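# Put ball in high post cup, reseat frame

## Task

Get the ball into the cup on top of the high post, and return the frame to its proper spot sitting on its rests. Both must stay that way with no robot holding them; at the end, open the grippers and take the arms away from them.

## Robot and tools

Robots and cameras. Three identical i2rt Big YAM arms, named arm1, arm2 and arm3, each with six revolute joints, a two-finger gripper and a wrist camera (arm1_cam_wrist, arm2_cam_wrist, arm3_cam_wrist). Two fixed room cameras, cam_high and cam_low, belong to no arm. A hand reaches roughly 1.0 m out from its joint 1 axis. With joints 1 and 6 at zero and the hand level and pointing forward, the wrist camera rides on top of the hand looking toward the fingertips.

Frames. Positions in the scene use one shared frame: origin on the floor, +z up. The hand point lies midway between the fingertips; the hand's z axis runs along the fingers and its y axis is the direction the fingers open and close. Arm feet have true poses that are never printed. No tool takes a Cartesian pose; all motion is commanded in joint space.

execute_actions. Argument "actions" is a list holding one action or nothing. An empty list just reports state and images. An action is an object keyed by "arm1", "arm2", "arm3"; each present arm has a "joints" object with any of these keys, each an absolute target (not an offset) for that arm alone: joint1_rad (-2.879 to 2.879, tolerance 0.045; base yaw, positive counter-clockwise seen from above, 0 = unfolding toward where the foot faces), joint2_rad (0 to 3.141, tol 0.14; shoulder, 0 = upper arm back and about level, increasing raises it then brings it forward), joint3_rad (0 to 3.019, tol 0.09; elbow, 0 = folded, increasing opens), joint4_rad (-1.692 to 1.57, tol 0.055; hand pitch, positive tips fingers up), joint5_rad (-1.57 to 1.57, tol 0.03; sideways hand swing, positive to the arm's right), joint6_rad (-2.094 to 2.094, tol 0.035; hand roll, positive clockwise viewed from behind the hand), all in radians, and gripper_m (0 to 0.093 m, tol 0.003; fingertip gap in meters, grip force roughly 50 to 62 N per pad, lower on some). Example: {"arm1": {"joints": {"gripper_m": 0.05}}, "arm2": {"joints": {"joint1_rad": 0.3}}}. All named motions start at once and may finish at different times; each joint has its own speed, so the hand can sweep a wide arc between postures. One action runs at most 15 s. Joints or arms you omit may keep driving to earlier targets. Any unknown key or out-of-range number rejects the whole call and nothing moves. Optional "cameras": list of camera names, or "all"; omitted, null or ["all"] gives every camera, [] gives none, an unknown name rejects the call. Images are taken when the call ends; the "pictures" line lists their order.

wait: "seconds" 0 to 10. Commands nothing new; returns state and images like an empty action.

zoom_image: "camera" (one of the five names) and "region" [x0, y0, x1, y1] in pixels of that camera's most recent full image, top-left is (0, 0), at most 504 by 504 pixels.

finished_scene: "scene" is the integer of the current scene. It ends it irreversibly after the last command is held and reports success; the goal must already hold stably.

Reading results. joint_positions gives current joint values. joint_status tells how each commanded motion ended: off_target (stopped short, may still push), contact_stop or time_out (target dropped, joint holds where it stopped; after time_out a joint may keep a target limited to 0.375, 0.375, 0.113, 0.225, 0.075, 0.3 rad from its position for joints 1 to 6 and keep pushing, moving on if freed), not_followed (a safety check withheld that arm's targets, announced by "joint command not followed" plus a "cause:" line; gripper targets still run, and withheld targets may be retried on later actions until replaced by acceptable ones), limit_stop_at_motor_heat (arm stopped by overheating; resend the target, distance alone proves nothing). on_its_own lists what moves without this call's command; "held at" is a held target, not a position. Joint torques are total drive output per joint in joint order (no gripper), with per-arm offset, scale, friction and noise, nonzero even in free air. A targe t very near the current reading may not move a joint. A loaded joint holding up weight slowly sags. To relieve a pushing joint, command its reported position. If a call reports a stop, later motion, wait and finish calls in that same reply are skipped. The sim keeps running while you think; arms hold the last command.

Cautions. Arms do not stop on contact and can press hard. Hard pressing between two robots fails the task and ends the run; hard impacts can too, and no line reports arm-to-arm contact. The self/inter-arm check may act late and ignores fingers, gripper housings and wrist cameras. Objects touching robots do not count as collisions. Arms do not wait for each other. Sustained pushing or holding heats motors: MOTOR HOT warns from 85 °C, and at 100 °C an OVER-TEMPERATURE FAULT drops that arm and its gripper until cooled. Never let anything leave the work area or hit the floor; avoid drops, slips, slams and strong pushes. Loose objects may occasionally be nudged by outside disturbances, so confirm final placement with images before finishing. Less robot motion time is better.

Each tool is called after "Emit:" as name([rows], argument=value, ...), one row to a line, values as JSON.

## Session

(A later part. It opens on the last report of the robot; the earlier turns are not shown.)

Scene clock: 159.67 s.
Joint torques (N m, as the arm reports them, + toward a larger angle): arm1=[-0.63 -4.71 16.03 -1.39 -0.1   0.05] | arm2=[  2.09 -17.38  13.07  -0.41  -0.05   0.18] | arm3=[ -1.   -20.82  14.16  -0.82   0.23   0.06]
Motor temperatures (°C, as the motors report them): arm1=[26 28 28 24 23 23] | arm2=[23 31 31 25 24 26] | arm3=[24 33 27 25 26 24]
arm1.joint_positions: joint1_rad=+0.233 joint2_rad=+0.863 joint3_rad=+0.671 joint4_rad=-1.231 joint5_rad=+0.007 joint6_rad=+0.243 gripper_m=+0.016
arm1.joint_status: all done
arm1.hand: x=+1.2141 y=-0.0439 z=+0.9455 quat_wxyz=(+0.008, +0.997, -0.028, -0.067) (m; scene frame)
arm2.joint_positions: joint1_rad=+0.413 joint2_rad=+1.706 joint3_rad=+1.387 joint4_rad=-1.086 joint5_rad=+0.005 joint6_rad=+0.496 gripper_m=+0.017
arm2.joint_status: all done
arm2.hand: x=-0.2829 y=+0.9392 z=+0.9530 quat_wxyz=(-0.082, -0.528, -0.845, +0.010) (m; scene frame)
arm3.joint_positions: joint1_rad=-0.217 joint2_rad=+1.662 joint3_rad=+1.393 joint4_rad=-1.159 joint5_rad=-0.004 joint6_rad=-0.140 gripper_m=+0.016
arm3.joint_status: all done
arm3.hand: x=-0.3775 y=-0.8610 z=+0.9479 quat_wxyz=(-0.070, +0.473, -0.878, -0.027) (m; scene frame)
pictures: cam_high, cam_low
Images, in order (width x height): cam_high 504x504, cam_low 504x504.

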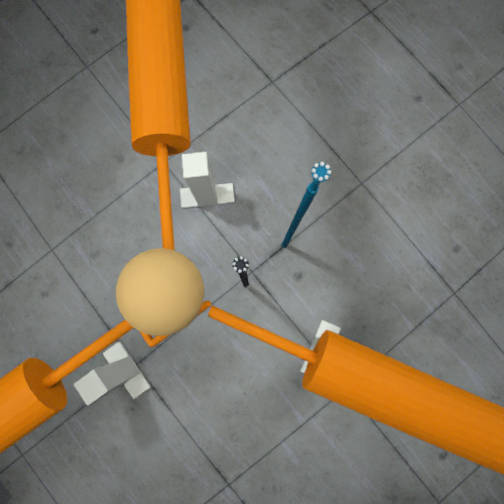

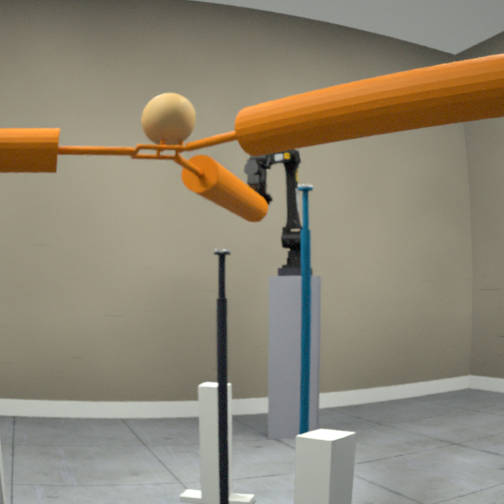

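Emit:
execute_actions([
  {"arm1":{"joints":{"joint1_rad":0.18,"joint2_rad":1.15,"joint3_rad":0.908,"joint4_rad":-1.135,"joint6_rad":0.185}},"arm2":{"joints":{"joint1_rad":0.275,"joint2_rad":1.505,"joint3_rad":1.15,"joint4_rad":-1.04,"joint6_rad":0.355}},"arm3":{"joints":{"joint1_rad":-0.053,"joint2_rad":1.482,"joint3_rad":1.205,"joint4_rad":-1.128,"joint6_rad":0.028}}},
], cameras=["cam_high"])

Emit:
execute_actions([
  {"arm1":{"joints":{"joint1_rad":0.157,"joint2_rad":1.417,"joint3_rad":1.158,"joint4_rad":-1.112,"joint6_rad":0.163}},"arm2":{"joints":{"joint1_rad":0.098,"joint2_rad":1.345,"joint3_rad":0.978,"joint4_rad":-1.028,"joint6_rad":0.177}},"arm3":{"joints":{"joint1_rad":0.148,"joint2_rad":1.357,"joint3_rad":1.073,"joint4_rad":-1.12,"joint6_rad":0.23}}},
], cameras=["cam_high"])

Emit:
execute_actions([
  {"arm1":{"joints":{"joint1_rad":0.142,"joint2_rad":1.665,"joint3_rad":1.46,"joint4_rad":-1.16,"joint6_rad":0.148}},"arm2":{"joints":{"joint1_rad":-0.135,"joint2_rad":1.22,"joint3_rad":0.864,"joint4_rad":-1.042,"joint6_rad":-0.055}},"arm3":{"joints":{"joint1_rad":0.39,"joint2_rad":1.283,"joint3_rad":1.003,"joint4_rad":-1.125,"joint6_rad":0.472}}},
], cameras=["cam_high","cam_low"])

Scene clock: 201.63 s.
Joint torques (N m, as the arm reports them, + toward a larger angle): arm1=[ -2.03 -12.49  13.41  -0.52  -0.02  -0.24] | arm2=[  1.62 -14.66   8.58   0.57   0.31   0.1 ] | arm3=[ -0.7  -18.    11.86   0.49  -0.17   0.08]
Motor temperatures (°C, as the motors report them): arm1=[26 27 34 24 23 23] | arm2=[23 31 39 25 24 26] | arm3=[24 33 31 25 26 24]
arm1.joint_positions: joint1_rad=+0.191 joint2_rad=+1.185 joint3_rad=+0.873 joint4_rad=-1.110 joint5_rad=+0.003 joint6_rad=+0.202 gripper_m=+0.016
arm1.joint_status: all done
arm1.hand: x=+1.1098 y=-0.0498 z=+0.9447 quat_wxyz=(+0.007, +0.997, -0.028, -0.068) (m; scene frame)
arm2.joint_positions: joint1_rad=+0.268 joint2_rad=+1.532 joint3_rad=+1.154 joint4_rad=-1.037 joint5_rad=-0.005 joint6_rad=+0.357 gripper_m=+0.017
arm2.joint_status: all done
arm2.hand: x=-0.3865 y=+0.9323 z=+0.9463 quat_wxyz=(-0.075, -0.530, -0.844, +0.015) (m; scene frame)
arm3.joint_positions: joint1_rad=-0.050 joint2_rad=+1.515 joint3_rad=+1.189 joint4_rad=-1.122 joint5_rad=+0.007 joint6_rad=+0.016 gripper_m=+0.016
arm3.joint_status: all done
arm3.hand: x=-0.4816 y=-0.8659 z=+0.9370 quat_wxyz=(-0.059, +0.478, -0.876, -0.028) (m; scene frame)
pictures: cam_high
Images, in order (width x height): cam_high 504x504.

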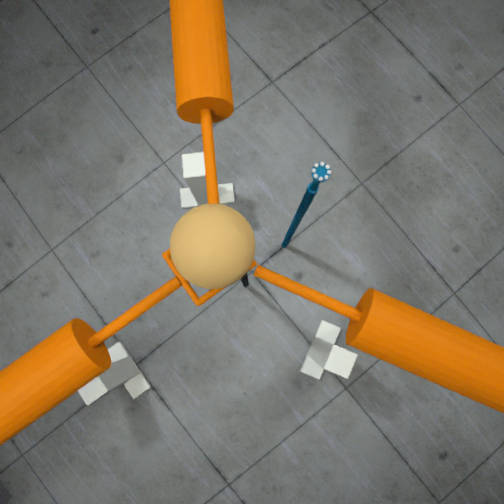

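Scene clock: 202.63 s.
Joint torques (N m, as the arm reports them, + toward a larger angle): arm1=[ -2.37 -16.78  14.48  -0.6    0.05  -0.21] | arm2=[  1.91 -11.99   8.97   0.25   0.43   0.02] | arm3=[ -0.76 -15.79  11.67   0.08  -0.3    0.07]
Motor temperatures (°C, as the motors report them): arm1=[26 27 34 24 23 23] | arm2=[23 31 39 25 24 26] | arm3=[24 33 31 25 26 24]
arm1.joint_positions: joint1_rad=+0.166 joint2_rad=+1.456 joint3_rad=+1.110 joint4_rad=-1.087 joint5_rad=+0.001 joint6_rad=+0.178 gripper_m=+0.016
arm1.joint_status: all done
arm1.hand: x=+1.0126 y=-0.0533 z=+0.9384 quat_wxyz=(+0.005, +0.998, -0.028, -0.063) (m; scene frame)
arm2.joint_positions: joint1_rad=+0.091 joint2_rad=+1.369 joint3_rad=+0.980 joint4_rad=-1.014 joint5_rad=-0.008 joint6_rad=+0.181 gripper_m=+0.017
arm2.joint_status: all done
arm2.hand: x=-0.4843 y=+0.9275 z=+0.9472 quat_wxyz=(-0.078, -0.530, -0.844, +0.030) (m; scene frame)
arm3.joint_positions: joint1_rad=+0.150 joint2_rad=+1.391 joint3_rad=+1.059 joint4_rad=-1.104 joint5_rad=+0.011 joint6_rad=+0.216 gripper_m=+0.016
arm3.joint_status: all done
arm3.hand: x=-0.5793 y=-0.8682 z=+0.9373 quat_wxyz=(-0.058, +0.478, -0.876, -0.041) (m; scene frame)
pictures: cam_high
Images, in order (width x height): cam_high 504x504.

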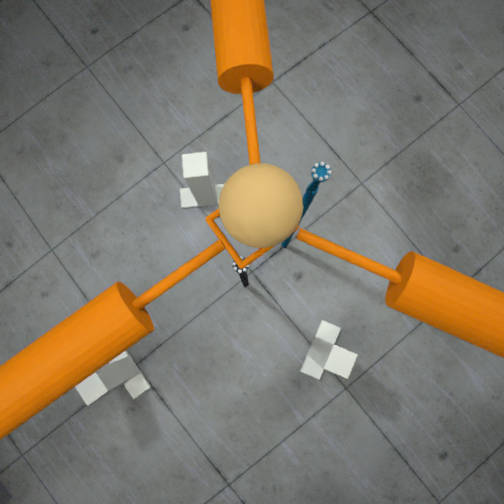

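Scene clock: 203.70 s.
Joint torques (N m, as the arm reports them, + toward a larger angle): arm1=[ -1.38 -22.72  16.55  -0.91   0.11  -0.19] | arm2=[  1.31 -10.04   8.7    0.09   0.67   0.01] | arm3=[  0.12 -15.57  11.3   -0.18  -0.49   0.15]
Motor temperatures (°C, as the motors report them): arm1=[26 28 34 24 23 23] | arm2=[23 31 38 25 24 26] | arm3=[24 33 31 25 26 24]
arm1.joint_positions: joint1_rad=+0.147 joint2_rad=+1.712 joint3_rad=+1.389 joint4_rad=-1.127 joint5_rad=-0.001 joint6_rad=+0.159 gripper_m=+0.016
arm1.joint_status: all done
arm1.hand: x=+0.9169 y=-0.0547 z=+0.9267 quat_wxyz=(+0.004, +0.998, -0.029, -0.055) (m; scene frame)
arm2.joint_positions: joint1_rad=-0.138 joint2_rad=+1.248 joint3_rad=+0.868 joint4_rad=-1.025 joint5_rad=-0.015 joint6_rad=-0.048 gripper_m=+0.017
arm2.joint_status: all done
arm2.hand: x=-0.5817 y=+0.9243 z=+0.9469 quat_wxyz=(-0.071, -0.530, -0.844, +0.043) (m; scene frame)
arm3.joint_positions: joint1_rad=+0.385 joint2_rad=+1.324 joint3_rad=+0.992 joint4_rad=-1.101 joint5_rad=+0.017 joint6_rad=+0.453 gripper_m=+0.016
arm3.joint_status: all done
arm3.hand: x=-0.6756 y=-0.8696 z=+0.9361 quat_wxyz=(-0.051, +0.477, -0.876, -0.052) (m; scene frame)
pictures: cam_high, cam_low
Images, in order (width x height): cam_high 504x504, cam_low 504x504.

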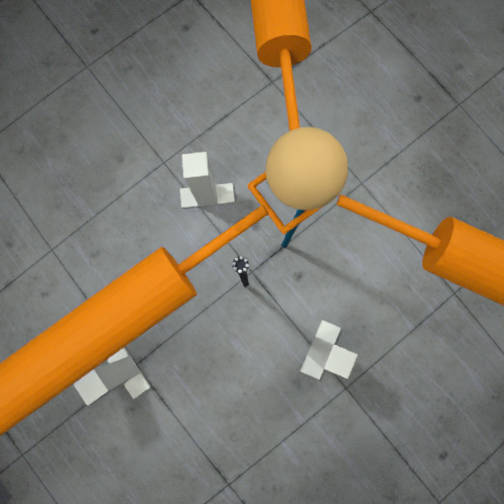

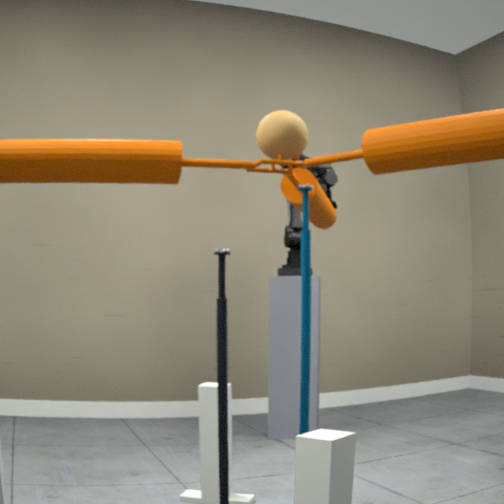

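Emit:
execute_actions([
  {"arm1":{"joints":{"joint2_rad":1.8,"joint3_rad":1.69,"joint4_rad":-1.225}},"arm2":{"joints":{"joint1_rad":-0.312,"joint2_rad":1.19,"joint3_rad":0.83,"joint4_rad":-1.045,"joint6_rad":-0.235}},"arm3":{"joints":{"joint1_rad":0.555,"joint2_rad":1.26,"joint3_rad":0.99,"joint4_rad":-1.125,"joint6_rad":0.64}}},
], cameras=["cam_high","cam_low"])

Emit:
zoom_image(camera="cam_low", region=[240, 90, 370, 220])

Scene clock: 217.17 s.
Joint torques (N m, as the arm reports them, + toward a larger angle): arm1=[ -1.46 -26.31  17.54  -0.81   0.12  -0.16] | arm2=[  0.99 -10.85   8.62   0.04   0.92  -0.03] | arm3=[  0.04 -15.54  11.65   0.02  -0.72   0.16]
Motor temperatures (°C, as the motors report them): arm1=[26 29 35 24 23 23] | arm2=[23 30 36 25 25 26] | arm3=[24 32 30 25 27 24]
arm1.joint_positions: joint1_rad=+0.147 joint2_rad=+1.848 joint3_rad=+1.610 joint4_rad=-1.194 joint5_rad=-0.001 joint6_rad=+0.159 gripper_m=+0.016
arm1.joint_status: all done
arm1.hand: x=+0.8553 y=-0.0610 z=+0.9380 quat_wxyz=(+0.005, +0.998, -0.029, -0.064) (m; scene frame)
arm2.joint_positions: joint1_rad=-0.312 joint2_rad=+1.232 joint3_rad=+0.834 joint4_rad=-1.027 joint5_rad=-0.022 joint6_rad=-0.224 gripper_m=+0.017
arm2.joint_status: all done
arm2.hand: x=-0.6435 y=+0.9179 z=+0.9392 quat_wxyz=(-0.058, -0.530, -0.845, +0.046) (m; scene frame)
arm3.joint_positions: joint1_rad=+0.547 joint2_rad=+1.307 joint3_rad=+0.975 joint4_rad=-1.109 joint5_rad=+0.024 joint6_rad=+0.617 gripper_m=+0.016
arm3.joint_status: all done
arm3.hand: x=-0.7374 y=-0.8750 z=+0.9348 quat_wxyz=(-0.043, +0.476, -0.877, -0.054) (m; scene frame)
pictures: cam_high, cam_low
Images, in order (width x height): cam_high 504x504, cam_low 504x504.

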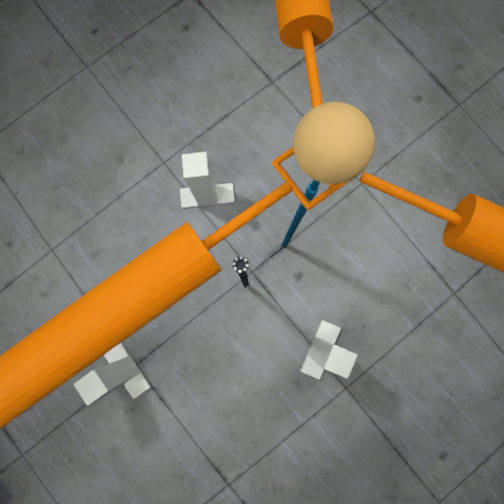

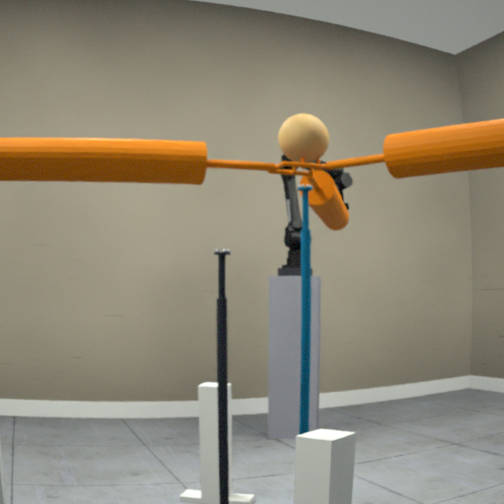

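Region (240, 90, 370, 220) of cam_low's 504x504 image, scaled by 3.877, with more detail than that image has.

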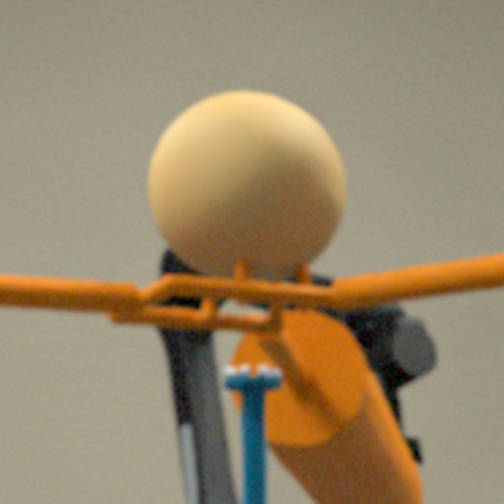

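Emit:
execute_actions([
  {"arm1":{"joints":{"joint2_rad":1.865,"joint3_rad":1.567,"joint4_rad":-1.112}},"arm2":{"joints":{"joint1_rad":-0.328,"joint2_rad":1.268,"joint3_rad":0.762,"joint4_rad":-0.906,"joint6_rad":-0.25}},"arm3":{"joints":{"joint1_rad":0.569,"joint2_rad":1.326,"joint3_rad":0.905,"joint4_rad":-0.997,"joint6_rad":0.655}}},
], cameras=["cam_high","cam_low"])

Emit:
zoom_image(camera="cam_low", region=[240, 90, 370, 220])

Emit:
zoom_image(camera="cam_high", region=[240, 80, 420, 260])

Scene clock: 234.13 s.
Joint torques (N m, as the arm reports them, + toward a larger angle): arm1=[ -1.67 -26.04  10.53  -0.03   0.19  -0.16] | arm2=[ 1.09 -9.36  7.95  0.52  0.62  0.01] | arm3=[  0.87 -13.45  10.79   0.72  -0.75   0.2 ]
Motor temperatures (°C, as the motors report them): arm1=[26 30 37 24 23 23] | arm2=[23 29 35 25 25 26] | arm3=[24 32 30 25 27 24]
arm1.joint_positions: joint1_rad=+0.147 joint2_rad=+1.915 joint3_rad=+1.563 joint4_rad=-1.101 joint5_rad=-0.004 joint6_rad=+0.158 gripper_m=+0.016
arm1.joint_status: all done
arm1.hand: x=+0.8509 y=-0.0615 z=+0.8833 quat_wxyz=(+0.005, +0.998, -0.028, -0.053) (m; scene frame)
arm2.joint_positions: joint1_rad=-0.327 joint2_rad=+1.285 joint3_rad=+0.768 joint4_rad=-0.902 joint5_rad=-0.014 joint6_rad=-0.241 gripper_m=+0.017
arm2.joint_status: all done
arm2.hand: x=-0.6495 y=+0.9148 z=+0.9013 quat_wxyz=(-0.057, -0.528, -0.846, +0.052) (m; scene frame)
arm3.joint_positions: joint1_rad=+0.556 joint2_rad=+1.348 joint3_rad=+0.895 joint4_rad=-0.997 joint5_rad=+0.024 joint6_rad=+0.628 gripper_m=+0.016
arm3.joint_status: all done
arm3.hand: x=-0.7403 y=-0.8792 z=+0.8930 quat_wxyz=(-0.040, +0.475, -0.878, -0.050) (m; scene frame)
pictures: cam_high, cam_low
Images, in order (width x height): cam_high 504x504, cam_low 504x504.

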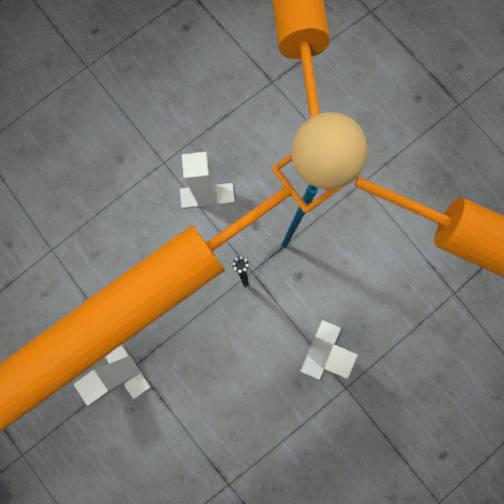

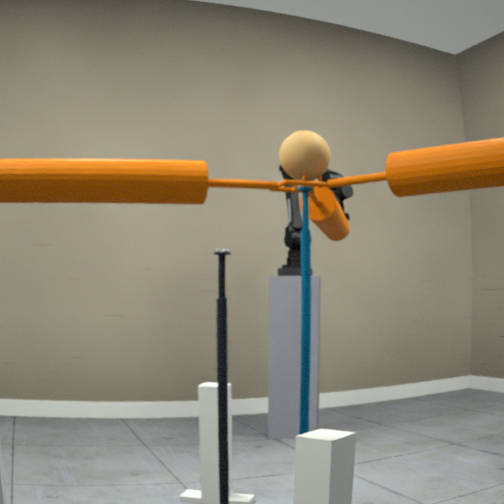

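Region (240, 90, 370, 220) of cam_low's 504x504 image, scaled by 3.877, with more detail than that image has.

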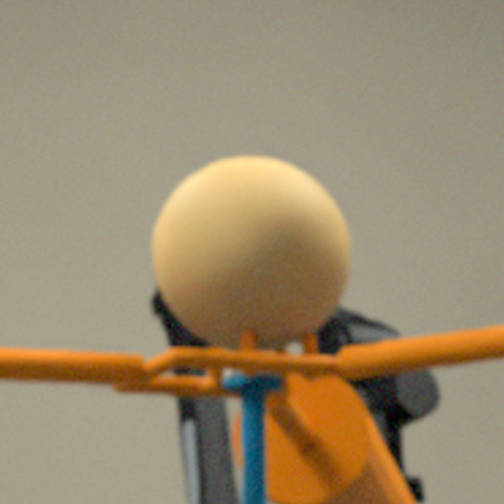

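Region (240, 80, 420, 260) of cam_high's 504x504 image, scaled by 2.800, with more detail than that image has.

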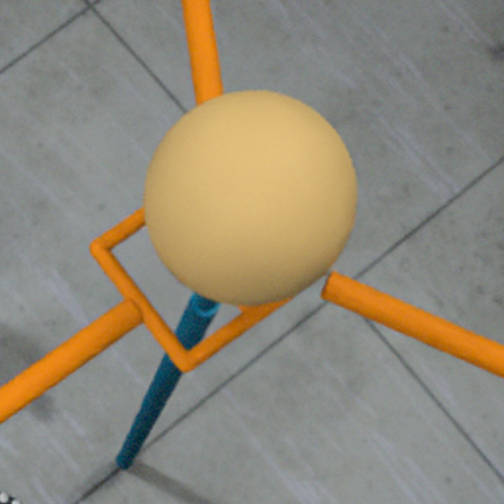

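Emit:
execute_actions([
  {"arm1":{"joints":{"joint2_rad":1.90,"joint3_rad":1.55,"joint4_rad":-1.06}},"arm2":{"joints":{"joint2_rad":1.325,"joint3_rad":0.727,"joint4_rad":-0.81}},"arm3":{"joints":{"joint2_rad":1.37,"joint3_rad":0.858,"joint4_rad":-0.92}}},
], cameras=["cam_low","cam_high"])

Emit:
zoom_image(camera="cam_low", region=[240,110,370,240])

Scene clock: 266.70 s.
Joint torques (N m, as the arm reports them, + toward a larger angle): arm1=[ -1.61 -24.    10.58   0.75   0.21  -0.16] | arm2=[ 1.12 -8.95  7.77  1.1   0.61  0.02] | arm3=[  0.8  -12.64   9.79   0.97  -0.7    0.21]
Motor temperatures (°C, as the motors report them): arm1=[26 32 33 24 23 23] | arm2=[23 28 35 25 25 26] | arm3=[24 31 30 25 28 24]
arm1.joint_positions: joint1_rad=+0.147 joint2_rad=+1.923 joint3_rad=+1.545 joint4_rad=-1.068 joint5_rad=-0.004 joint6_rad=+0.158 gripper_m=+0.016
arm1.joint_status: all done
arm1.hand: x=+0.8504 y=-0.0616 z=+0.8726 quat_wxyz=(+0.006, +0.998, -0.028, -0.056) (m; scene frame)
arm2.joint_positions: joint1_rad=-0.327 joint2_rad=+1.332 joint3_rad=+0.731 joint4_rad=-0.823 joint5_rad=-0.014 joint6_rad=-0.241 gripper_m=+0.017
arm2.joint_status: all done
arm2.hand: x=-0.6498 y=+0.9149 z=+0.8756 quat_wxyz=(-0.055, -0.529, -0.846, +0.050) (m; scene frame)
arm3.joint_positions: joint1_rad=+0.556 joint2_rad=+1.379 joint3_rad=+0.855 joint4_rad=-0.926 joint5_rad=+0.023 joint6_rad=+0.628 gripper_m=+0.016
arm3.joint_status: all done
arm3.hand: x=-0.7402 y=-0.8797 z=+0.8693 quat_wxyz=(-0.040, +0.475, -0.878, -0.050) (m; scene frame)
pictures: cam_high, cam_low
Images, in order (width x height): cam_high 504x504, cam_low 504x504.

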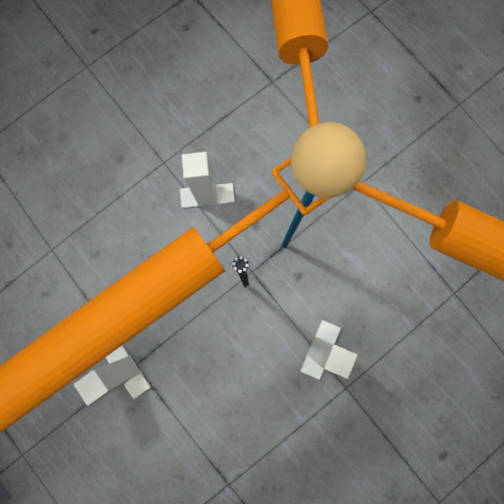

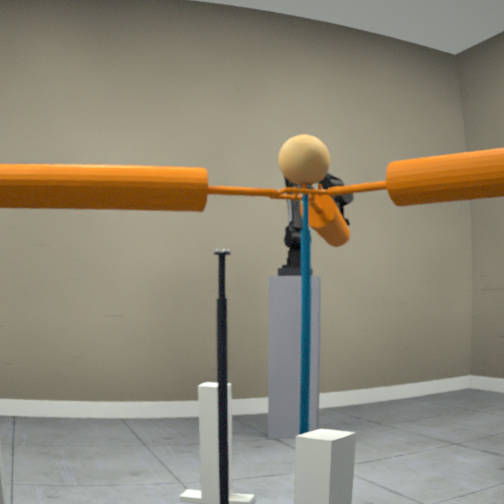

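Region (240, 110, 370, 240) of cam_low's 504x504 image, scaled by 3.877, with more detail than that image has.

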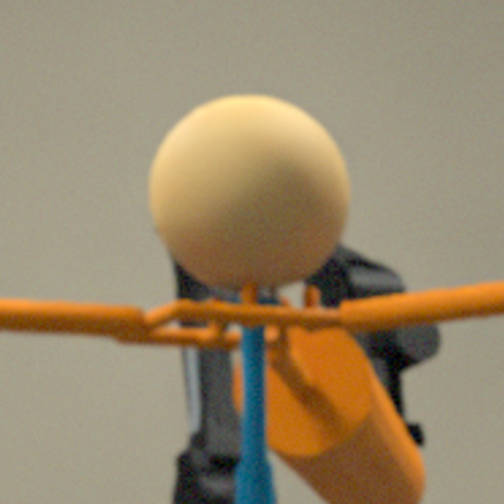

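Emit:
execute_actions([
  {"arm1":{"joints":{"joint2_rad":1.94,"joint3_rad":1.51,"joint4_rad":-0.99}},"arm2":{"joints":{"joint2_rad":1.39,"joint3_rad":0.683,"joint4_rad":-0.70}},"arm3":{"joints":{"joint2_rad":1.415,"joint3_rad":0.82,"joint4_rad":-0.835}}},
], cameras=["cam_low","cam_high"])

Emit:
zoom_image(camera="cam_low", region=[240,110,370,240])

Scene clock: 270.80 s.
Joint torques (N m, as the arm reports them, + toward a larger angle): arm1=[ -1.62 -25.05   9.83   0.48   0.28  -0.16] | arm2=[ 1.77 -9.4   7.11  1.12  0.55  0.01] | arm3=[  0.89 -12.54   9.42   1.04  -0.66   0.19]
Motor temperatures (°C, as the motors report them): arm1=[26 32 33 24 23 23] | arm2=[23 28 35 25 25 26] | arm3=[24 31 30 25 28 24]
arm1.joint_positions: joint1_rad=+0.147 joint2_rad=+1.969 joint3_rad=+1.508 joint4_rad=-0.991 joint5_rad=-0.007 joint6_rad=+0.158 gripper_m=+0.016
arm1.joint_status: all done
arm1.hand: x=+0.8504 y=-0.0618 z=+0.8341 quat_wxyz=(+0.007, +0.998, -0.028, -0.053) (m; scene frame)
arm2.joint_positions: joint1_rad=-0.327 joint2_rad=+1.398 joint3_rad=+0.688 joint4_rad=-0.713 joint5_rad=-0.012 joint6_rad=-0.241 gripper_m=+0.017
arm2.joint_status: all done
arm2.hand: x=-0.6501 y=+0.9147 z=+0.8432 quat_wxyz=(-0.055, -0.528, -0.846, +0.051) (m; scene frame)
arm3.joint_positions: joint1_rad=+0.556 joint2_rad=+1.423 joint3_rad=+0.815 joint4_rad=-0.846 joint5_rad=+0.022 joint6_rad=+0.629 gripper_m=+0.016
arm3.joint_status: all done
arm3.hand: x=-0.7401 y=-0.8806 z=+0.8421 quat_wxyz=(-0.039, +0.475, -0.878, -0.049) (m; scene frame)
pictures: cam_high, cam_low
Images, in order (width x height): cam_high 504x504, cam_low 504x504.

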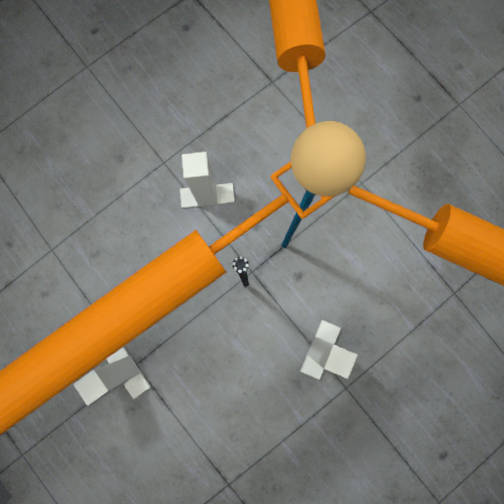

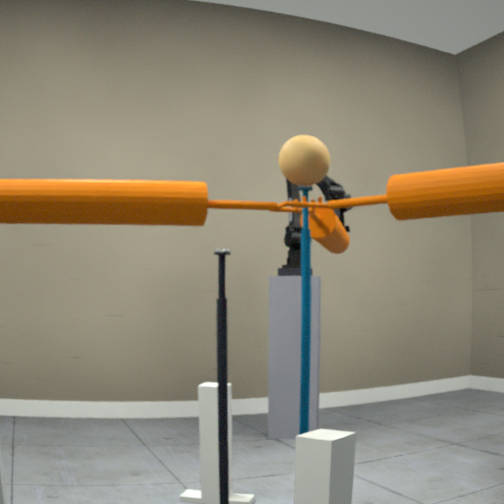

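Region (240, 110, 370, 240) of cam_low's 504x504 image, scaled by 3.877, with more detail than that image has.

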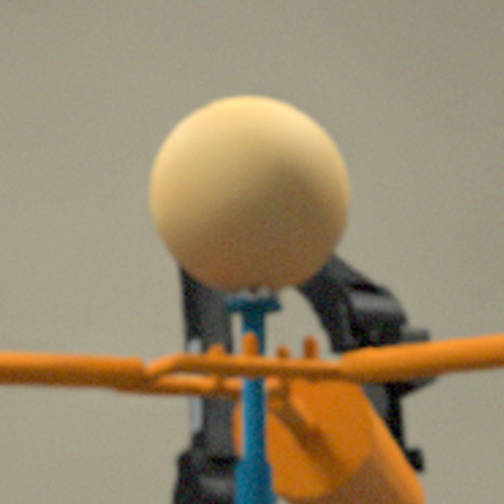

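Emit:
execute_actions([
  {"arm1":{"joints":{"joint1_rad":0.151,"joint2_rad":1.76,"joint3_rad":1.275,"joint4_rad":-0.90,"joint6_rad":0.161}},"arm2":{"joints":{"joint1_rad":-0.12,"joint2_rad":1.395,"joint3_rad":0.71,"joint4_rad":-0.70,"joint6_rad":-0.035}},"arm3":{"joints":{"joint1_rad":0.375,"joint2_rad":1.425,"joint3_rad":0.84,"joint4_rad":-0.82,"joint6_rad":0.45}}},
], cameras=["cam_low","cam_high"])

Scene clock: 301.70 s.
Joint torques (N m, as the arm reports them, + toward a larger angle): arm1=[ -1.12 -20.93  10.06   1.12   0.21  -0.02] | arm2=[ 2.76 -8.96  8.57 -0.07  0.21  0.23] | arm3=[ -0.42 -11.8   10.84   0.34  -0.41  -0.03]
Motor temperatures (°C, as the motors report them): arm1=[26 32 32 24 23 23] | arm2=[23 28 34 25 25 26] | arm3=[24 31 29 25 28 24]
arm1.joint_positions: joint1_rad=+0.147 joint2_rad=+1.783 joint3_rad=+1.267 joint4_rad=-0.916 joint5_rad=-0.004 joint6_rad=+0.158 gripper_m=+0.016
arm1.joint_status: all done
arm1.hand: x=+0.9180 y=-0.0546 z=+0.8503 quat_wxyz=(+0.007, +0.998, -0.028, -0.063) (m; scene frame)
arm2.joint_positions: joint1_rad=-0.129 joint2_rad=+1.398 joint3_rad=+0.696 joint4_rad=-0.677 joint5_rad=-0.003 joint6_rad=-0.046 gripper_m=+0.017
arm2.joint_status: all done
arm2.hand: x=-0.5810 y=+0.9238 z=+0.8470 quat_wxyz=(-0.078, -0.527, -0.845, +0.055) (m; scene frame)
arm3.joint_positions: joint1_rad=+0.375 joint2_rad=+1.423 joint3_rad=+0.823 joint4_rad=-0.809 joint5_rad=+0.015 joint6_rad=+0.447 gripper_m=+0.016
arm3.joint_status: all done
arm3.hand: x=-0.6720 y=-0.8717 z=+0.8463 quat_wxyz=(-0.057, +0.474, -0.876, -0.062) (m; scene frame)
pictures: cam_high, cam_low
Images, in order (width x height): cam_high 504x504, cam_low 504x504.

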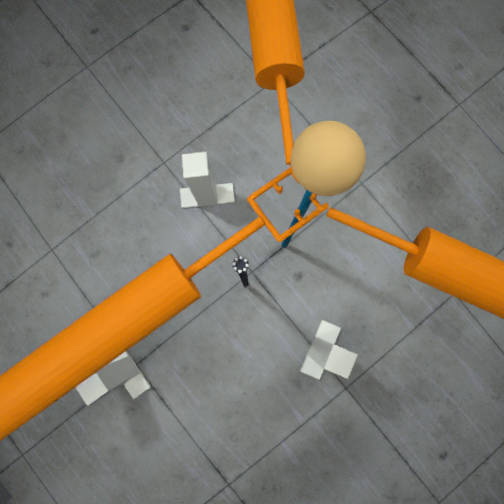

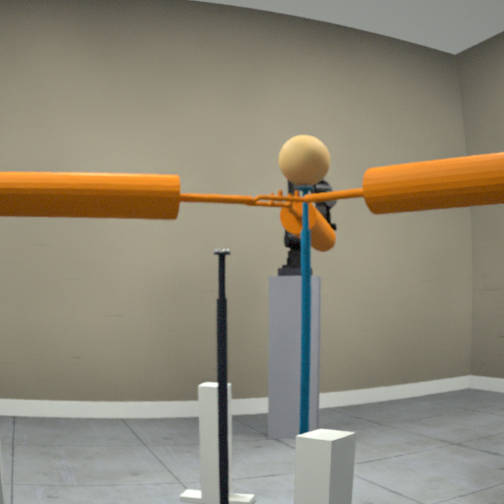

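Emit:
execute_actions([
  {"arm1":{"joints":{"joint1_rad":0.17,"joint2_rad":1.555,"joint3_rad":0.965,"joint4_rad":-0.81,"joint6_rad":0.18}},"arm2":{"joints":{"joint1_rad":0.11,"joint2_rad":1.51,"joint3_rad":0.85,"joint4_rad":-0.72,"joint6_rad":0.195}},"arm3":{"joints":{"joint1_rad":0.138,"joint2_rad":1.495,"joint3_rad":0.925,"joint4_rad":-0.835,"joint6_rad":0.21}}},
], cameras=["cam_low","cam_high"])

Emit:
execute_actions([
  {"arm1":{"joints":{"joint1_rad":0.195,"joint2_rad":1.305,"joint3_rad":0.693,"joint4_rad":-0.80,"joint6_rad":0.205}},"arm2":{"joints":{"joint1_rad":0.288,"joint2_rad":1.65,"joint3_rad":1.04,"joint4_rad":-0.755,"joint6_rad":0.372}},"arm3":{"joints":{"joint1_rad":-0.063,"joint2_rad":1.605,"joint3_rad":1.075,"joint4_rad":-0.855,"joint6_rad":0.01}}},
], cameras=["cam_low","cam_high"])

Emit:
execute_actions([
  {"arm1":{"joints":{"joint1_rad":0.225,"joint2_rad":0.99,"joint3_rad":0.462,"joint4_rad":-0.89,"joint6_rad":0.24}},"arm2":{"joints":{"joint1_rad":0.42,"joint2_rad":1.805,"joint3_rad":1.27,"joint4_rad":-0.825,"joint6_rad":0.50}},"arm3":{"joints":{"joint1_rad":-0.228,"joint2_rad":1.75,"joint3_rad":1.275,"joint4_rad":-0.905,"joint6_rad":-0.15}}},
], cameras=["cam_low","cam_high"])

Scene clock: 313.57 s.
Joint torques (N m, as the arm reports them, + toward a larger angle): arm1=[ -0.22 -14.98   9.25   0.96   0.18   0.07] | arm2=[  1.91 -11.59   9.48   0.18  -0.15   0.26] | arm3=[ -0.19 -14.63  11.11   0.31  -0.11  -0.04]
Motor temperatures (°C, as the motors report them): arm1=[26 32 32 24 23 23] | arm2=[23 28 35 25 25 26] | arm3=[24 30 30 25 28 24]
arm1.joint_positions: joint1_rad=+0.157 joint2_rad=+1.569 joint3_rad=+0.962 joint4_rad=-0.824 joint5_rad=-0.004 joint6_rad=+0.166 gripper_m=+0.016
arm1.joint_status: all done
arm1.hand: x=+1.0150 y=-0.0490 z=+0.8450 quat_wxyz=(+0.007, +0.998, -0.027, -0.064) (m; scene frame)
arm2.joint_positions: joint1_rad=+0.100 joint2_rad=+1.521 joint3_rad=+0.826 joint4_rad=-0.705 joint5_rad=+0.007 joint6_rad=+0.181 gripper_m=+0.017
arm2.joint_status: all done
arm2.hand: x=-0.4844 y=+0.9289 z=+0.8447 quat_wxyz=(-0.077, -0.526, -0.846, +0.037) (m; scene frame)
arm3.joint_positions: joint1_rad=+0.137 joint2_rad=+1.506 joint3_rad=+0.905 joint4_rad=-0.824 joint5_rad=+0.006 joint6_rad=+0.210 gripper_m=+0.016
arm3.joint_status: all done
arm3.hand: x=-0.5743 y=-0.8687 z=+0.8438 quat_wxyz=(-0.061, +0.475, -0.877, -0.046) (m; scene frame)
pictures: cam_high, cam_low
Images, in order (width x height): cam_high 504x504, cam_low 504x504.

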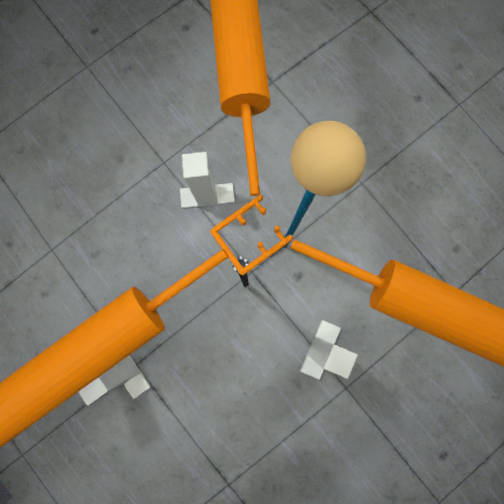

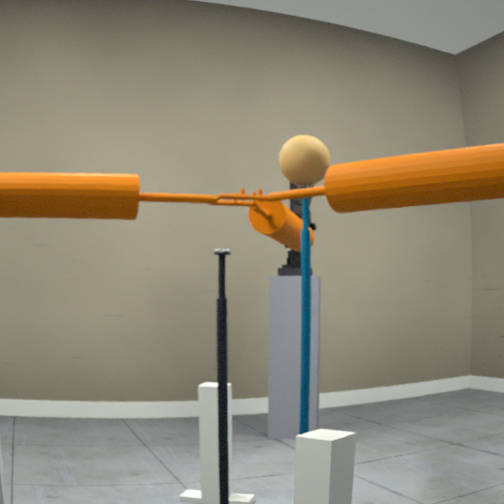

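Scene clock: 314.53 s.
Joint torques (N m, as the arm reports them, + toward a larger angle): arm1=[-0.28 -9.67  9.25  0.55  0.1   0.08] | arm2=[  1.93 -13.79  10.48   0.28  -0.26   0.2 ] | arm3=[  0.09 -17.02  11.95   0.39   0.09  -0.02]
Motor temperatures (°C, as the motors report them): arm1=[26 32 32 24 23 23] | arm2=[23 28 35 25 25 26] | arm3=[24 31 30 25 28 24]
arm1.joint_positions: joint1_rad=+0.177 joint2_rad=+1.316 joint3_rad=+0.688 joint4_rad=-0.801 joint5_rad=-0.001 joint6_rad=+0.189 gripper_m=+0.016
arm1.joint_status: all done
arm1.hand: x=+1.1164 y=-0.0442 z=+0.8445 quat_wxyz=(+0.007, +0.997, -0.028, -0.064) (m; scene frame)
arm2.joint_positions: joint1_rad=+0.283 joint2_rad=+1.663 joint3_rad=+1.006 joint4_rad=-0.742 joint5_rad=+0.011 joint6_rad=+0.359 gripper_m=+0.017
arm2.joint_status: all done
arm2.hand: x=-0.3832 y=+0.9345 z=+0.8451 quat_wxyz=(-0.082, -0.525, -0.847, +0.024) (m; scene frame)
arm3.joint_positions: joint1_rad=-0.065 joint2_rad=+1.620 joint3_rad=+1.046 joint4_rad=-0.845 joint5_rad=+0.000 joint6_rad=+0.011 gripper_m=+0.016
arm3.joint_status: all done
arm3.hand: x=-0.4732 y=-0.8639 z=+0.8460 quat_wxyz=(-0.070, +0.473, -0.877, -0.037) (m; scene frame)
pictures: cam_high, cam_low
Images, in order (width x height): cam_high 504x504, cam_low 504x504.

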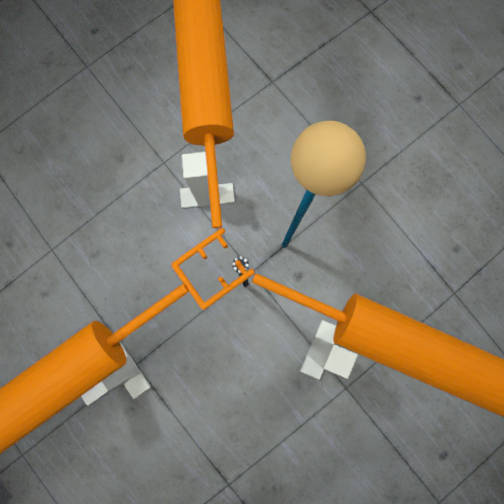

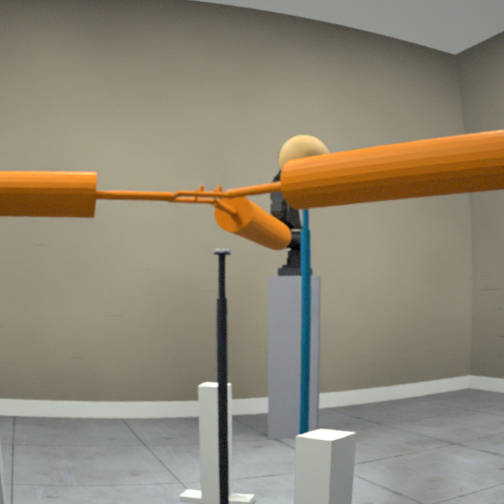

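Scene clock: 315.53 s.
Joint torques (N m, as the arm reports them, + toward a larger angle): arm1=[ 0.42 -4.39  9.88  0.16 -0.03  0.15] | arm2=[  1.37 -16.71  11.32  -0.06  -0.46   0.25] | arm3=[ -0.4  -19.66  12.89   0.22   0.3   -0.02]
Motor temperatures (°C, as the motors report them): arm1=[26 32 32 24 23 23] | arm2=[23 28 36 25 25 26] | arm3=[24 31 30 25 28 24]
arm1.joint_positions: joint1_rad=+0.204 joint2_rad=+0.997 joint3_rad=+0.456 joint4_rad=-0.882 joint5_rad=+0.003 joint6_rad=+0.217 gripper_m=+0.016
arm1.joint_status: all done
arm1.hand: x=+1.2154 y=-0.0368 z=+0.8450 quat_wxyz=(+0.008, +0.997, -0.029, -0.068) (m; scene frame)
arm2.joint_positions: joint1_rad=+0.413 joint2_rad=+1.816 joint3_rad=+1.229 joint4_rad=-0.806 joint5_rad=+0.016 joint6_rad=+0.486 gripper_m=+0.017
arm2.joint_status: all done
arm2.hand: x=-0.2863 y=+0.9391 z=+0.8461 quat_wxyz=(-0.087, -0.524, -0.847, +0.016) (m; scene frame)
arm3.joint_positions: joint1_rad=-0.226 joint2_rad=+1.766 joint3_rad=+1.240 joint4_rad=-0.892 joint5_rad=-0.006 joint6_rad=-0.151 gripper_m=+0.016
arm3.joint_status: all done
arm3.hand: x=-0.3719 y=-0.8615 z=+0.8456 quat_wxyz=(-0.075, +0.474, -0.877, -0.029) (m; scene frame)
pictures: cam_high, cam_low
Images, in order (width x height): cam_high 504x504, cam_low 504x504.

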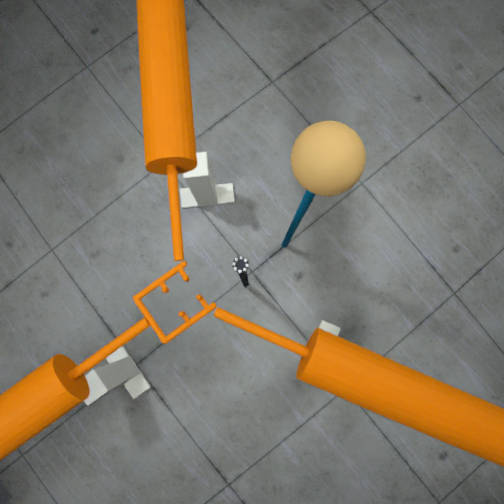

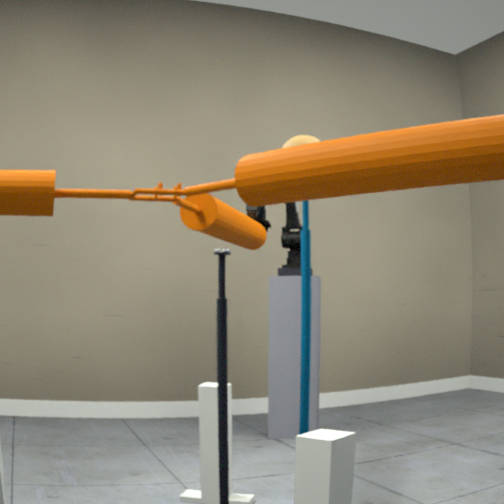

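Emit:
execute_actions([
  {"arm1":{"joints":{"joint1_rad":0.175,"joint2_rad":1.51,"joint3_rad":0.30,"joint4_rad":-0.209,"joint6_rad":0.19}},"arm2":{"joints":{"joint1_rad":0.40,"joint2_rad":2.04,"joint3_rad":1.165,"joint4_rad":-0.528}},"arm3":{"joints":{"joint2_rad":1.98,"joint3_rad":1.14,"joint4_rad":-0.58}}},
], cameras=["cam_high"])

Emit:
execute_actions([
  {"arm1":{"joints":{"joint2_rad":2.339,"joint3_rad":0.427,"joint4_rad":0.502}},"arm2":{"joints":{"joint2_rad":2.41,"joint3_rad":1.255,"joint4_rad":-0.247}},"arm3":{"joints":{"joint2_rad":2.348,"joint3_rad":1.206,"joint4_rad":-0.275}}},
], cameras=["cam_high"])

Emit:
execute_actions([
  {"arm1":{"joints":{"joint2_rad":2.641,"joint3_rad":0.58,"joint4_rad":0.651}},"arm2":{"joints":{"joint2_rad":2.61,"joint3_rad":1.365,"joint4_rad":-0.158}},"arm3":{"joints":{"joint2_rad":2.547,"joint3_rad":1.302,"joint4_rad":-0.173}}},
], cameras=["cam_high","cam_low"])

Scene clock: 326.83 s.
Joint torques (N m, as the arm reports them, + toward a larger angle): arm1=[-2.44 -7.28  3.51  0.89  0.14 -0.14] | arm2=[  1.34 -19.53   5.62   0.66  -0.18   0.25] | arm3=[  0.03 -22.69   7.15   0.66   0.12   0.07]
Motor temperatures (°C, as the motors report them): arm1=[26 30 32 24 23 23] | arm2=[23 29 37 25 25 26] | arm3=[24 32 30 25 27 24]
arm1.joint_positions: joint1_rad=+0.192 joint2_rad=+1.513 joint3_rad=+0.310 joint4_rad=-0.219 joint5_rad=-0.002 joint6_rad=+0.198 gripper_m=+0.016
arm1.joint_status: all done
arm1.hand: x=+1.2122 y=-0.0344 z=+0.7122 quat_wxyz=(+0.009, +0.997, -0.026, -0.068) (m; scene frame)
arm2.joint_positions: joint1_rad=+0.396 joint2_rad=+2.071 joint3_rad=+1.171 joint4_rad=-0.528 joint5_rad=+0.009 joint6_rad=+0.486 gripper_m=+0.017
arm2.joint_status: all done
arm2.hand: x=-0.2959 y=+0.9354 z=+0.7064 quat_wxyz=(-0.070, -0.531, -0.844, +0.012) (m; scene frame)
arm3.joint_positions: joint1_rad=-0.231 joint2_rad=+2.008 joint3_rad=+1.142 joint4_rad=-0.579 joint5_rad=-0.001 joint6_rad=-0.160 gripper_m=+0.016
arm3.joint_status: all done
arm3.hand: x=-0.3737 y=-0.8686 z=+0.7014 quat_wxyz=(-0.063, +0.476, -0.877, -0.022) (m; scene frame)
pictures: cam_high
Images, in order (width x height): cam_high 504x504.

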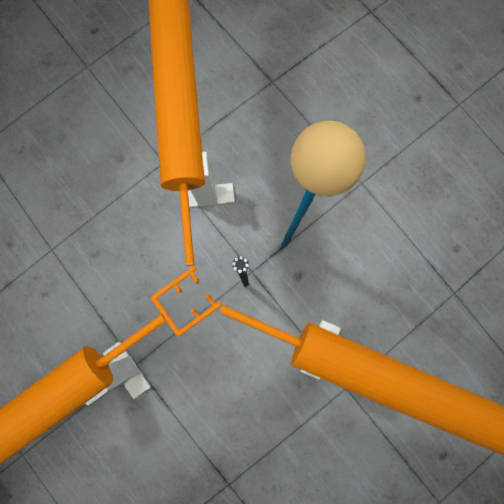

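Scene clock: 328.27 s.
Joint torques (N m, as the arm reports them, + toward a larger angle): arm1=[ -2.4  -11.66  -3.01   0.85   0.09  -0.13] | arm2=[  1.67 -19.46   5.03   0.7   -0.17   0.34] | arm3=[ -1.1  -23.75   5.84   0.88   0.18   0.02]
Motor temperatures (°C, as the motors report them): arm1=[26 30 32 24 23 23] | arm2=[23 29 37 25 25 26] | arm3=[24 32 30 25 27 24]
arm1.joint_positions: joint1_rad=+0.191 joint2_rad=+2.336 joint3_rad=+0.432 joint4_rad=+0.493 joint5_rad=-0.001 joint6_rad=+0.198 gripper_m=+0.016
arm1.joint_status: all done
arm1.hand: x=+1.2082 y=-0.0333 z=+0.5520 quat_wxyz=(+0.009, +0.997, -0.026, -0.073) (m; scene frame)
arm2.joint_positions: joint1_rad=+0.395 joint2_rad=+2.429 joint3_rad=+1.240 joint4_rad=-0.247 joint5_rad=+0.008 joint6_rad=+0.478 gripper_m=+0.017
arm2.joint_status: all done
arm2.hand: x=-0.3032 y=+0.9389 z=+0.5470 quat_wxyz=(-0.066, -0.528, -0.846, +0.012) (m; scene frame)
arm3.joint_positions: joint1_rad=-0.218 joint2_rad=+2.370 joint3_rad=+1.194 joint4_rad=-0.280 joint5_rad=-0.003 joint6_rad=-0.155 gripper_m=+0.016
arm3.joint_status: all done
arm3.hand: x=-0.3821 y=-0.8681 z=+0.5404 quat_wxyz=(-0.057, +0.480, -0.875, -0.021) (m; scene frame)
pictures: cam_high
Images, in order (width x height): cam_high 504x504.

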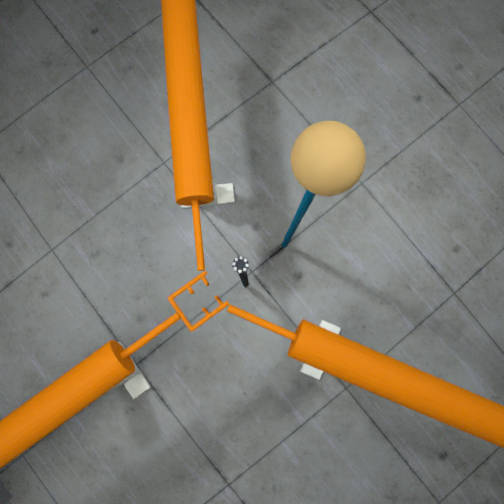

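Scene clock: 329.23 s.
Joint torques (N m, as the arm reports them, + toward a larger angle): arm1=[ -2.51 -12.84  -4.82   1.07   0.08  -0.14] | arm2=[  2.54 -19.33   4.76   0.7   -0.22   0.32] | arm3=[ -0.98 -23.61   5.44   1.11   0.26   0.02]
Motor temperatures (°C, as the motors report them): arm1=[26 30 31 24 23 23] | arm2=[23 29 37 25 25 26] | arm3=[24 32 30 25 27 24]
arm1.joint_positions: joint1_rad=+0.191 joint2_rad=+2.639 joint3_rad=+0.589 joint4_rad=+0.638 joint5_rad=-0.001 joint6_rad=+0.198 gripper_m=+0.016
arm1.joint_status: all done
arm1.hand: x=+1.2072 y=-0.0329 z=+0.4708 quat_wxyz=(+0.009, +0.997, -0.026, -0.073) (m; scene frame)
arm2.joint_positions: joint1_rad=+0.392 joint2_rad=+2.622 joint3_rad=+1.345 joint4_rad=-0.162 joint5_rad=+0.009 joint6_rad=+0.480 gripper_m=+0.017
arm2.joint_status: all done
arm2.hand: x=-0.3052 y=+0.9381 z=+0.4688 quat_wxyz=(-0.064, -0.531, -0.845, +0.012) (m; scene frame)
arm3.joint_positions: joint1_rad=-0.219 joint2_rad=+2.561 joint3_rad=+1.284 joint4_rad=-0.184 joint5_rad=-0.005 joint6_rad=-0.155 gripper_m=+0.016
arm3.joint_status: all done
arm3.hand: x=-0.3829 y=-0.8692 z=+0.4630 quat_wxyz=(-0.055, +0.480, -0.876, -0.022) (m; scene frame)
pictures: cam_high, cam_low
Images, in order (width x height): cam_high 504x504, cam_low 504x504.

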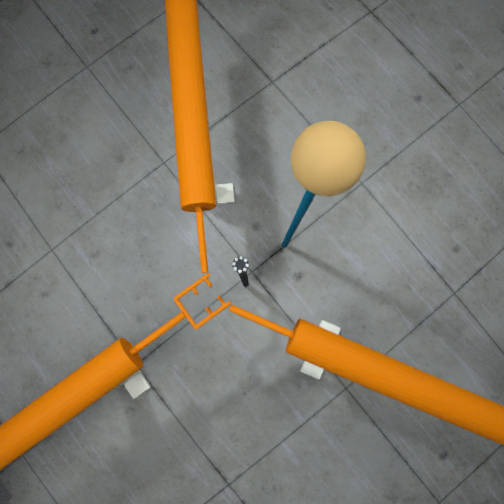

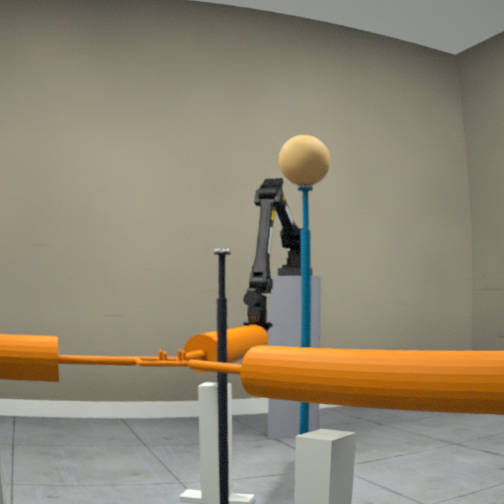

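Emit:
execute_actions([
  {"arm1":{"joints":{"joint2_rad":2.765,"joint3_rad":0.655,"joint4_rad":0.70}},"arm2":{"joints":{"joint1_rad":0.415,"joint2_rad":2.71,"joint3_rad":1.46,"joint4_rad":-0.131}},"arm3":{"joints":{"joint1_rad":-0.24,"joint2_rad":2.645,"joint3_rad":1.385,"joint4_rad":-0.13}}},
], cameras=["cam_high","cam_low"])

Scene clock: 337.10 s.
Joint torques (N m, as the arm reports them, + toward a larger angle): arm1=[ -2.45 -13.88  -4.66   1.09   0.07  -0.13] | arm2=[  0.93 -19.28   5.42   1.08  -0.2    0.27] | arm3=[ -1.1  -23.44   5.83   1.52   0.25   0.04]
Motor temperatures (°C, as the motors report them): arm1=[26 30 31 24 23 23] | arm2=[23 30 35 25 25 26] | arm3=[24 32 29 25 27 24]
arm1.joint_positions: joint1_rad=+0.191 joint2_rad=+2.775 joint3_rad=+0.657 joint4_rad=+0.685 joint5_rad=-0.001 joint6_rad=+0.198 gripper_m=+0.016
arm1.joint_status: all done
arm1.hand: x=+1.2220 y=-0.0304 z=+0.4325 quat_wxyz=(+0.008, +0.998, -0.026, -0.062) (m; scene frame)
arm2.joint_positions: joint1_rad=+0.416 joint2_rad=+2.715 joint3_rad=+1.431 joint4_rad=-0.145 joint5_rad=+0.008 joint6_rad=+0.487 gripper_m=+0.017
arm2.joint_status: all done
arm2.hand: x=-0.2895 y=+0.9419 z=+0.4342 quat_wxyz=(-0.069, -0.523, -0.849, +0.011) (m; scene frame)
arm3.joint_positions: joint1_rad=-0.232 joint2_rad=+2.651 joint3_rad=+1.362 joint4_rad=-0.149 joint5_rad=-0.005 joint6_rad=-0.158 gripper_m=+0.016
arm3.joint_status: all done
arm3.hand: x=-0.3691 y=-0.8636 z=+0.4299 quat_wxyz=(-0.066, +0.475, -0.877, -0.025) (m; scene frame)
pictures: cam_high, cam_low
Images, in order (width x height): cam_high 504x504, cam_low 504x504.

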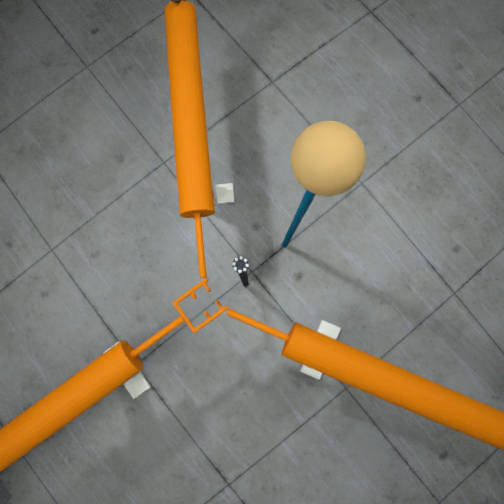

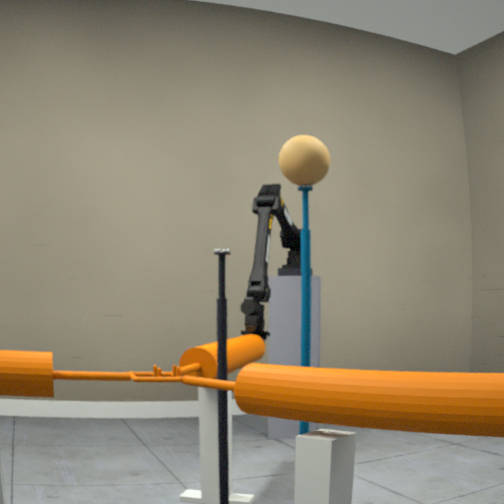

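Position matches the target; setting the frame down.

Emit:
execute_actions([
  {"arm1":{"joints":{"joint2_rad":2.828,"joint3_rad":0.712,"joint4_rad":0.705}},"arm2":{"joints":{"joint2_rad":2.765,"joint3_rad":1.49,"joint4_rad":-0.11}},"arm3":{"joints":{"joint2_rad":2.703,"joint3_rad":1.41,"joint4_rad":-0.11}}},
], cameras=["cam_high","cam_low"])

Scene clock: 342.63 s.
Joint torques (N m, as the arm reports them, + toward a larger angle): arm1=[ -2.4  -13.63  -4.73   1.17   0.11  -0.14] | arm2=[  1.84 -19.16   5.23   1.14  -0.25   0.23] | arm3=[ -0.92 -22.61   5.32   1.46   0.26   0.05]
Motor temperatures (°C, as the motors report them): arm1=[26 30 30 24 23 23] | arm2=[23 30 35 25 25 26] | arm3=[24 33 29 25 27 24]
arm1.joint_positions: joint1_rad=+0.191 joint2_rad=+2.834 joint3_rad=+0.711 joint4_rad=+0.689 joint5_rad=-0.001 joint6_rad=+0.198 gripper_m=+0.016
arm1.joint_status: all done
arm1.hand: x=+1.2203 y=-0.0306 z=+0.4109 quat_wxyz=(+0.008, +0.998, -0.026, -0.062) (m; scene frame)
arm2.joint_positions: joint1_rad=+0.412 joint2_rad=+2.762 joint3_rad=+1.461 joint4_rad=-0.125 joint5_rad=+0.011 joint6_rad=+0.487 gripper_m=+0.017
arm2.joint_status: all done
arm2.hand: x=-0.2921 y=+0.9406 z=+0.4150 quat_wxyz=(-0.071, -0.525, -0.848, +0.012) (m; scene frame)
arm3.joint_positions: joint1_rad=-0.232 joint2_rad=+2.701 joint3_rad=+1.390 joint4_rad=-0.127 joint5_rad=-0.005 joint6_rad=-0.158 gripper_m=+0.016
arm3.joint_status: all done
arm3.hand: x=-0.3707 y=-0.8653 z=+0.4094 quat_wxyz=(-0.066, +0.475, -0.877, -0.025) (m; scene frame)
pictures: cam_high, cam_low
Images, in order (width x height): cam_high 504x504, cam_low 504x504.

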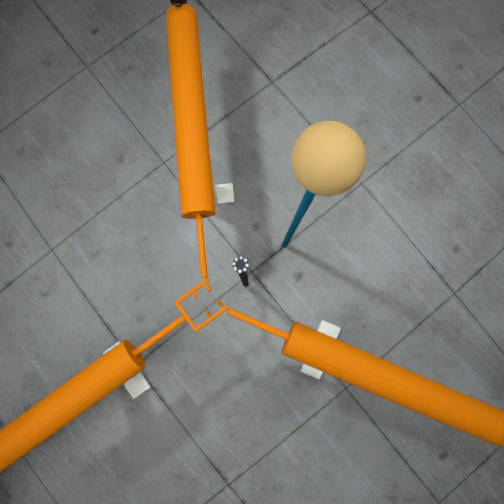

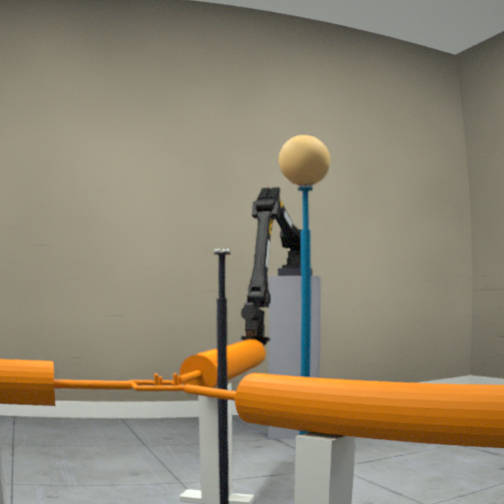

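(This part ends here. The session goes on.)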